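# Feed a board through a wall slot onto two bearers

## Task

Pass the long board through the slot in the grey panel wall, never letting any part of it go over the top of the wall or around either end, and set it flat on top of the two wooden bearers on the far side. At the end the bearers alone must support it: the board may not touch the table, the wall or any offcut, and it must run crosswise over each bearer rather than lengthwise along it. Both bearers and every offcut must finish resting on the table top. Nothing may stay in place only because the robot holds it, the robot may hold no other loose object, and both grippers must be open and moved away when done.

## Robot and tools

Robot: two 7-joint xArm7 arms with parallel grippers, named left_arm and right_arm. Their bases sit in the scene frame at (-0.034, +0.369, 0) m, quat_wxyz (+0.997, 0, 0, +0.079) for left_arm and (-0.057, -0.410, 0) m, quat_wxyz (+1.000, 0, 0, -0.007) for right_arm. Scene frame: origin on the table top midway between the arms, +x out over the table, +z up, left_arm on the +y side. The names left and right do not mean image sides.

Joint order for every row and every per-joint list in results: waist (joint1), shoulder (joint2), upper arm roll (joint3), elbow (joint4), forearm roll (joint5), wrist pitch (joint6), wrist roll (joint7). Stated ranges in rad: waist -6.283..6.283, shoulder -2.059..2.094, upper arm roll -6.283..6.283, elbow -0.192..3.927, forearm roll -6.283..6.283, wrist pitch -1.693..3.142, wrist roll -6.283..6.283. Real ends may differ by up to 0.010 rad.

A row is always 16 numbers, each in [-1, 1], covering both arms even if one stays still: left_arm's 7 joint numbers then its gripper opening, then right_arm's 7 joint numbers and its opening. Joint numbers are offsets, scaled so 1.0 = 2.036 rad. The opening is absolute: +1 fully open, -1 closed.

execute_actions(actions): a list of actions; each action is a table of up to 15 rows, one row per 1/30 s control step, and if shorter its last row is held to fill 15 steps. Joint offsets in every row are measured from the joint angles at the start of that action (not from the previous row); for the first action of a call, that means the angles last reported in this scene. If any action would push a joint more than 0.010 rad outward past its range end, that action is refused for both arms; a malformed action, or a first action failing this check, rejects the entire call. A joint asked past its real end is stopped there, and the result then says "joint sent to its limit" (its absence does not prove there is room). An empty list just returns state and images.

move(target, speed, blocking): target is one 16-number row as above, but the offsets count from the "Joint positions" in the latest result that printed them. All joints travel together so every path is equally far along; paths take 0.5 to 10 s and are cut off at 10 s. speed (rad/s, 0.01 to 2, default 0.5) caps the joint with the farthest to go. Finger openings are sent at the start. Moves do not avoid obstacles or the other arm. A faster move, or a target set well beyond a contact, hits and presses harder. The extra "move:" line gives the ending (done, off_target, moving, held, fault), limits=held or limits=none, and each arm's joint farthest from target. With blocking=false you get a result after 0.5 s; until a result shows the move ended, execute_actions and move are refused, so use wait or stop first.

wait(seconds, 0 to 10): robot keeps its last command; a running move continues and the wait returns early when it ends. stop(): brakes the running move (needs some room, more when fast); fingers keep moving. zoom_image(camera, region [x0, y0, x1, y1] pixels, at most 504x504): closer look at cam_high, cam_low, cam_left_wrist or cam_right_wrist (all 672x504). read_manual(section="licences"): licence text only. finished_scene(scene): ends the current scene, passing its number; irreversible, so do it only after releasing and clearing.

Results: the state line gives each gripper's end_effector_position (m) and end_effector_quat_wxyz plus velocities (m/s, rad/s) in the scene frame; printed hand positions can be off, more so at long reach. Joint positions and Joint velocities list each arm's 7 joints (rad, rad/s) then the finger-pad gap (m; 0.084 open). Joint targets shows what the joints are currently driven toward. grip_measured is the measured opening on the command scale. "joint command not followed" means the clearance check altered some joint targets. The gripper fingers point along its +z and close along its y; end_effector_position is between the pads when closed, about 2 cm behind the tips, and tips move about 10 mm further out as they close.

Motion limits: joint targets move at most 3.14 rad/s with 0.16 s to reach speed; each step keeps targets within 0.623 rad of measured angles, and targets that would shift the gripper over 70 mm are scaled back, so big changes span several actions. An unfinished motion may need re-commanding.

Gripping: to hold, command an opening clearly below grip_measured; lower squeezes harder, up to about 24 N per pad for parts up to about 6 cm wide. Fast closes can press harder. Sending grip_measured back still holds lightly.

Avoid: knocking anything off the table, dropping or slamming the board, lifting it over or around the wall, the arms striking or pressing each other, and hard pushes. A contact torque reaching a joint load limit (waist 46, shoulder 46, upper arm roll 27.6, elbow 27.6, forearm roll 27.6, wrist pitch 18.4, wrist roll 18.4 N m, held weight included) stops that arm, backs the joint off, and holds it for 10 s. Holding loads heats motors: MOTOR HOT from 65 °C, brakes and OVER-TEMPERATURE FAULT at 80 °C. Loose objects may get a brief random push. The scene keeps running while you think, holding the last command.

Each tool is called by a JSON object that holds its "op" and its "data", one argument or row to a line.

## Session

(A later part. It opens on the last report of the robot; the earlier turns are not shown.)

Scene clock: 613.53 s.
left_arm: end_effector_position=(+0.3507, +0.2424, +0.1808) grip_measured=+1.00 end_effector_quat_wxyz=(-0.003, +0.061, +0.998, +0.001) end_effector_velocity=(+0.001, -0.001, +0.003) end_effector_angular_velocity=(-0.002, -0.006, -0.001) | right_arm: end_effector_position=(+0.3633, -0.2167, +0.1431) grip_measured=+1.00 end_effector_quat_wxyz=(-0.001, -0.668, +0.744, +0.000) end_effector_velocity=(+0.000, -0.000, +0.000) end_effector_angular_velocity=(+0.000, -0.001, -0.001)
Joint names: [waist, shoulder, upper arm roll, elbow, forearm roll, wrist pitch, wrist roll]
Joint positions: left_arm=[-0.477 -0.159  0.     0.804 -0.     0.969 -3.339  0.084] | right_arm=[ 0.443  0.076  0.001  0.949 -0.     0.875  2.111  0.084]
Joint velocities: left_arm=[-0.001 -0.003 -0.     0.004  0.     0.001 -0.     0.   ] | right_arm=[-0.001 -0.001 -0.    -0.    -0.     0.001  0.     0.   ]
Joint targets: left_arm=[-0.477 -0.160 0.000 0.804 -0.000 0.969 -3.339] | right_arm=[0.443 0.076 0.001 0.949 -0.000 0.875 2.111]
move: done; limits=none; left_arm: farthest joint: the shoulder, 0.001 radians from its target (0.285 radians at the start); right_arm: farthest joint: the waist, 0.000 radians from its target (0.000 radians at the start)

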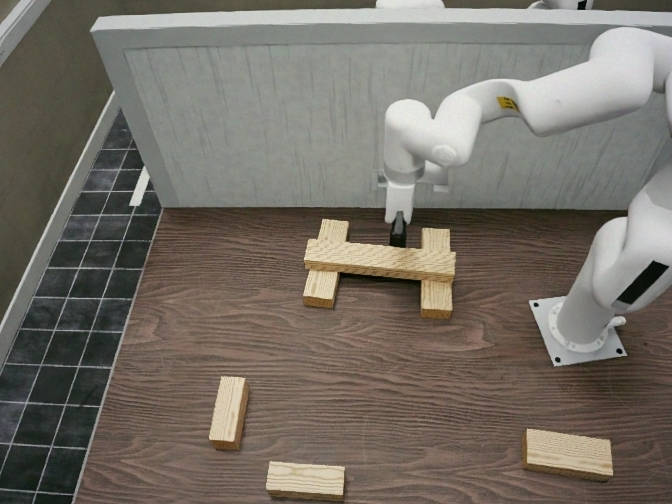

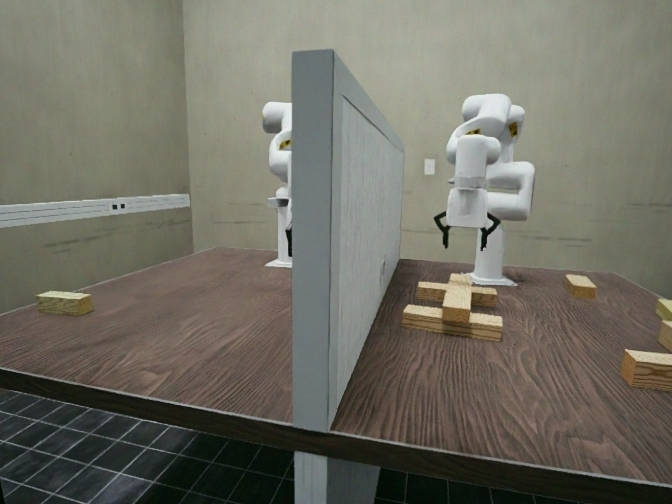

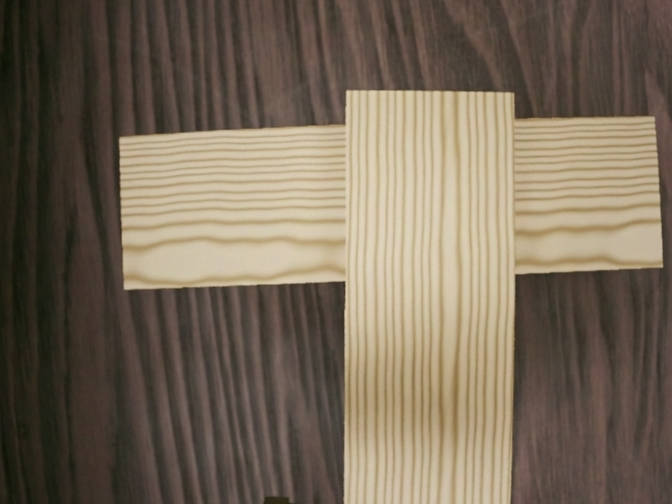

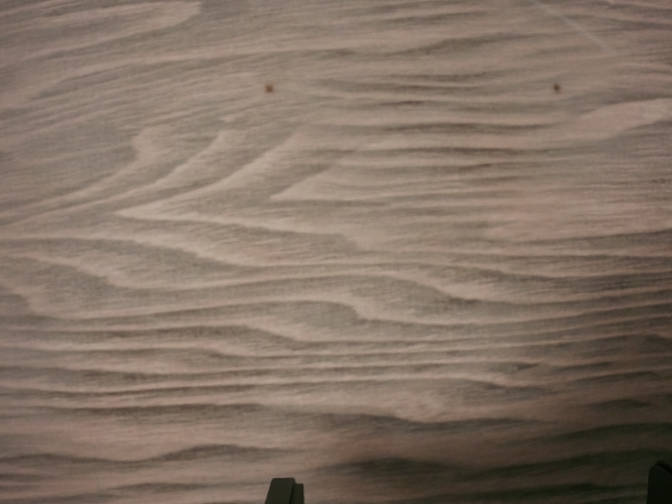

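{"op": "execute_actions", "data": {
  "actions": []
}}

Scene clock: 617.57 s.
left_arm: end_effector_position=(+0.3509, +0.2423, +0.1812) grip_measured=+1.00 end_effector_quat_wxyz=(-0.002, +0.061, +0.998, +0.000) end_effector_velocity=(+0.000, -0.000, -0.000) end_effector_angular_velocity=(-0.001, -0.000, +0.001) | right_arm: end_effector_position=(+0.3633, -0.2167, +0.1431) grip_measured=+1.00 end_effector_quat_wxyz=(-0.001, -0.668, +0.744, +0.000) end_effector_velocity=(+0.000, -0.001, -0.000) end_effector_angular_velocity=(-0.001, +0.000, -0.000)
Joint names: [waist, shoulder, upper arm roll, elbow, forearm roll, wrist pitch, wrist roll]
Joint positions: left_arm=[-0.477 -0.16   0.     0.804 -0.     0.969 -3.339  0.084] | right_arm=[ 0.443  0.076  0.001  0.949 -0.     0.875  2.111  0.084]
Joint velocities: left_arm=[-0.001  0.     0.001  0.    -0.001 -0.001 -0.    -0.   ] | right_arm=[-0.001  0.    -0.    -0.    -0.001  0.    -0.     0.   ]
Joint targets: left_arm=[-0.477 -0.160 0.000 0.804 -0.000 0.969 -3.339] | right_arm=[0.443 0.076 0.001 0.949 -0.000 0.875 2.111]

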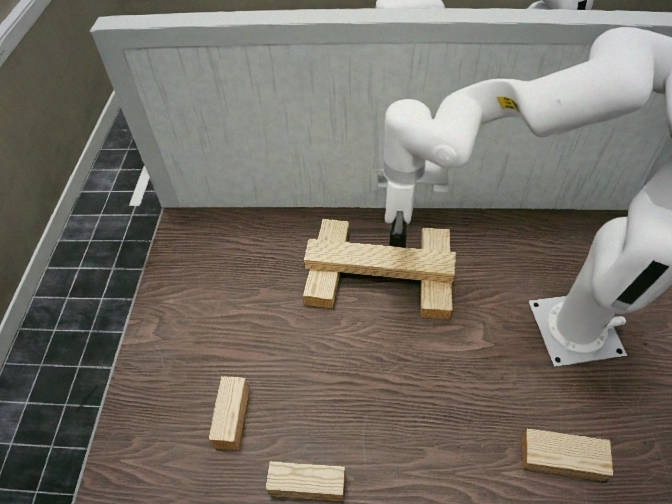

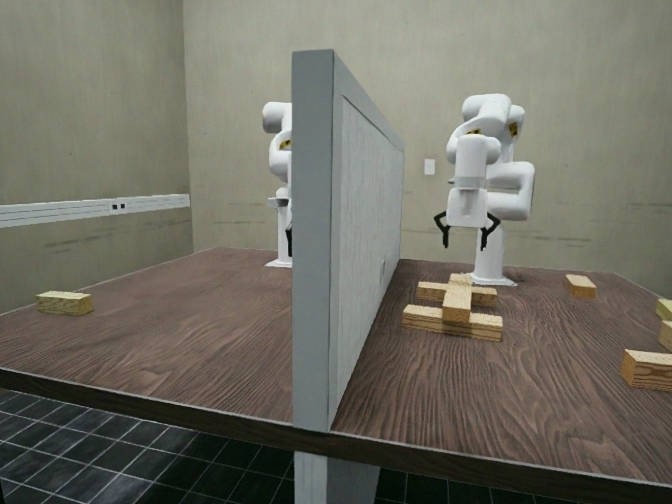

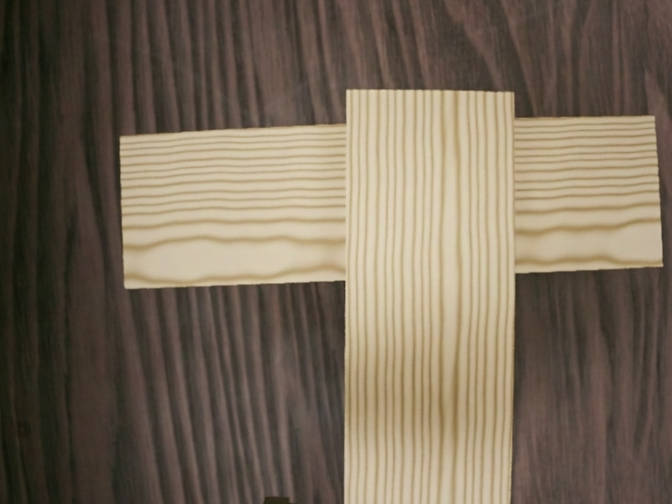

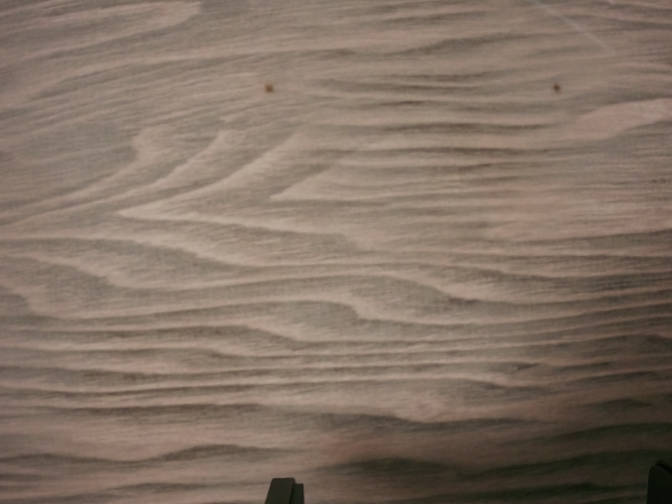

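{"op": "zoom_image", "data": {
  "camera": "cam_low",
  "region": [390, 260, 672, 400]
}}

{"op": "zoom_image", "data": {
  "camera": "cam_high",
  "region": [280, 200, 480, 330]
}}

Region (390, 260, 672, 400) of cam_low's 672x504 image, scaled by 1.787, with more detail than that image has; it fills the top 250 rows of this view, and the rest is white.

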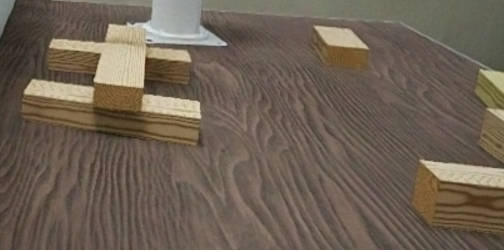

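Region (280, 200, 480, 330) of cam_high's 672x504 image, scaled by 2.520, with more detail than that image has; it fills the top 328 rows of this view, and the rest is white.

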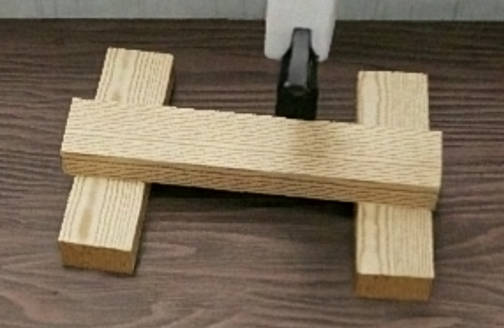

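The board is lying flat across both bearers, the offcuts are on the table, and both grippers are clear.

{"op": "finished_scene", "data": {
  "scene": 2
}}

The scene is finished: the task was done.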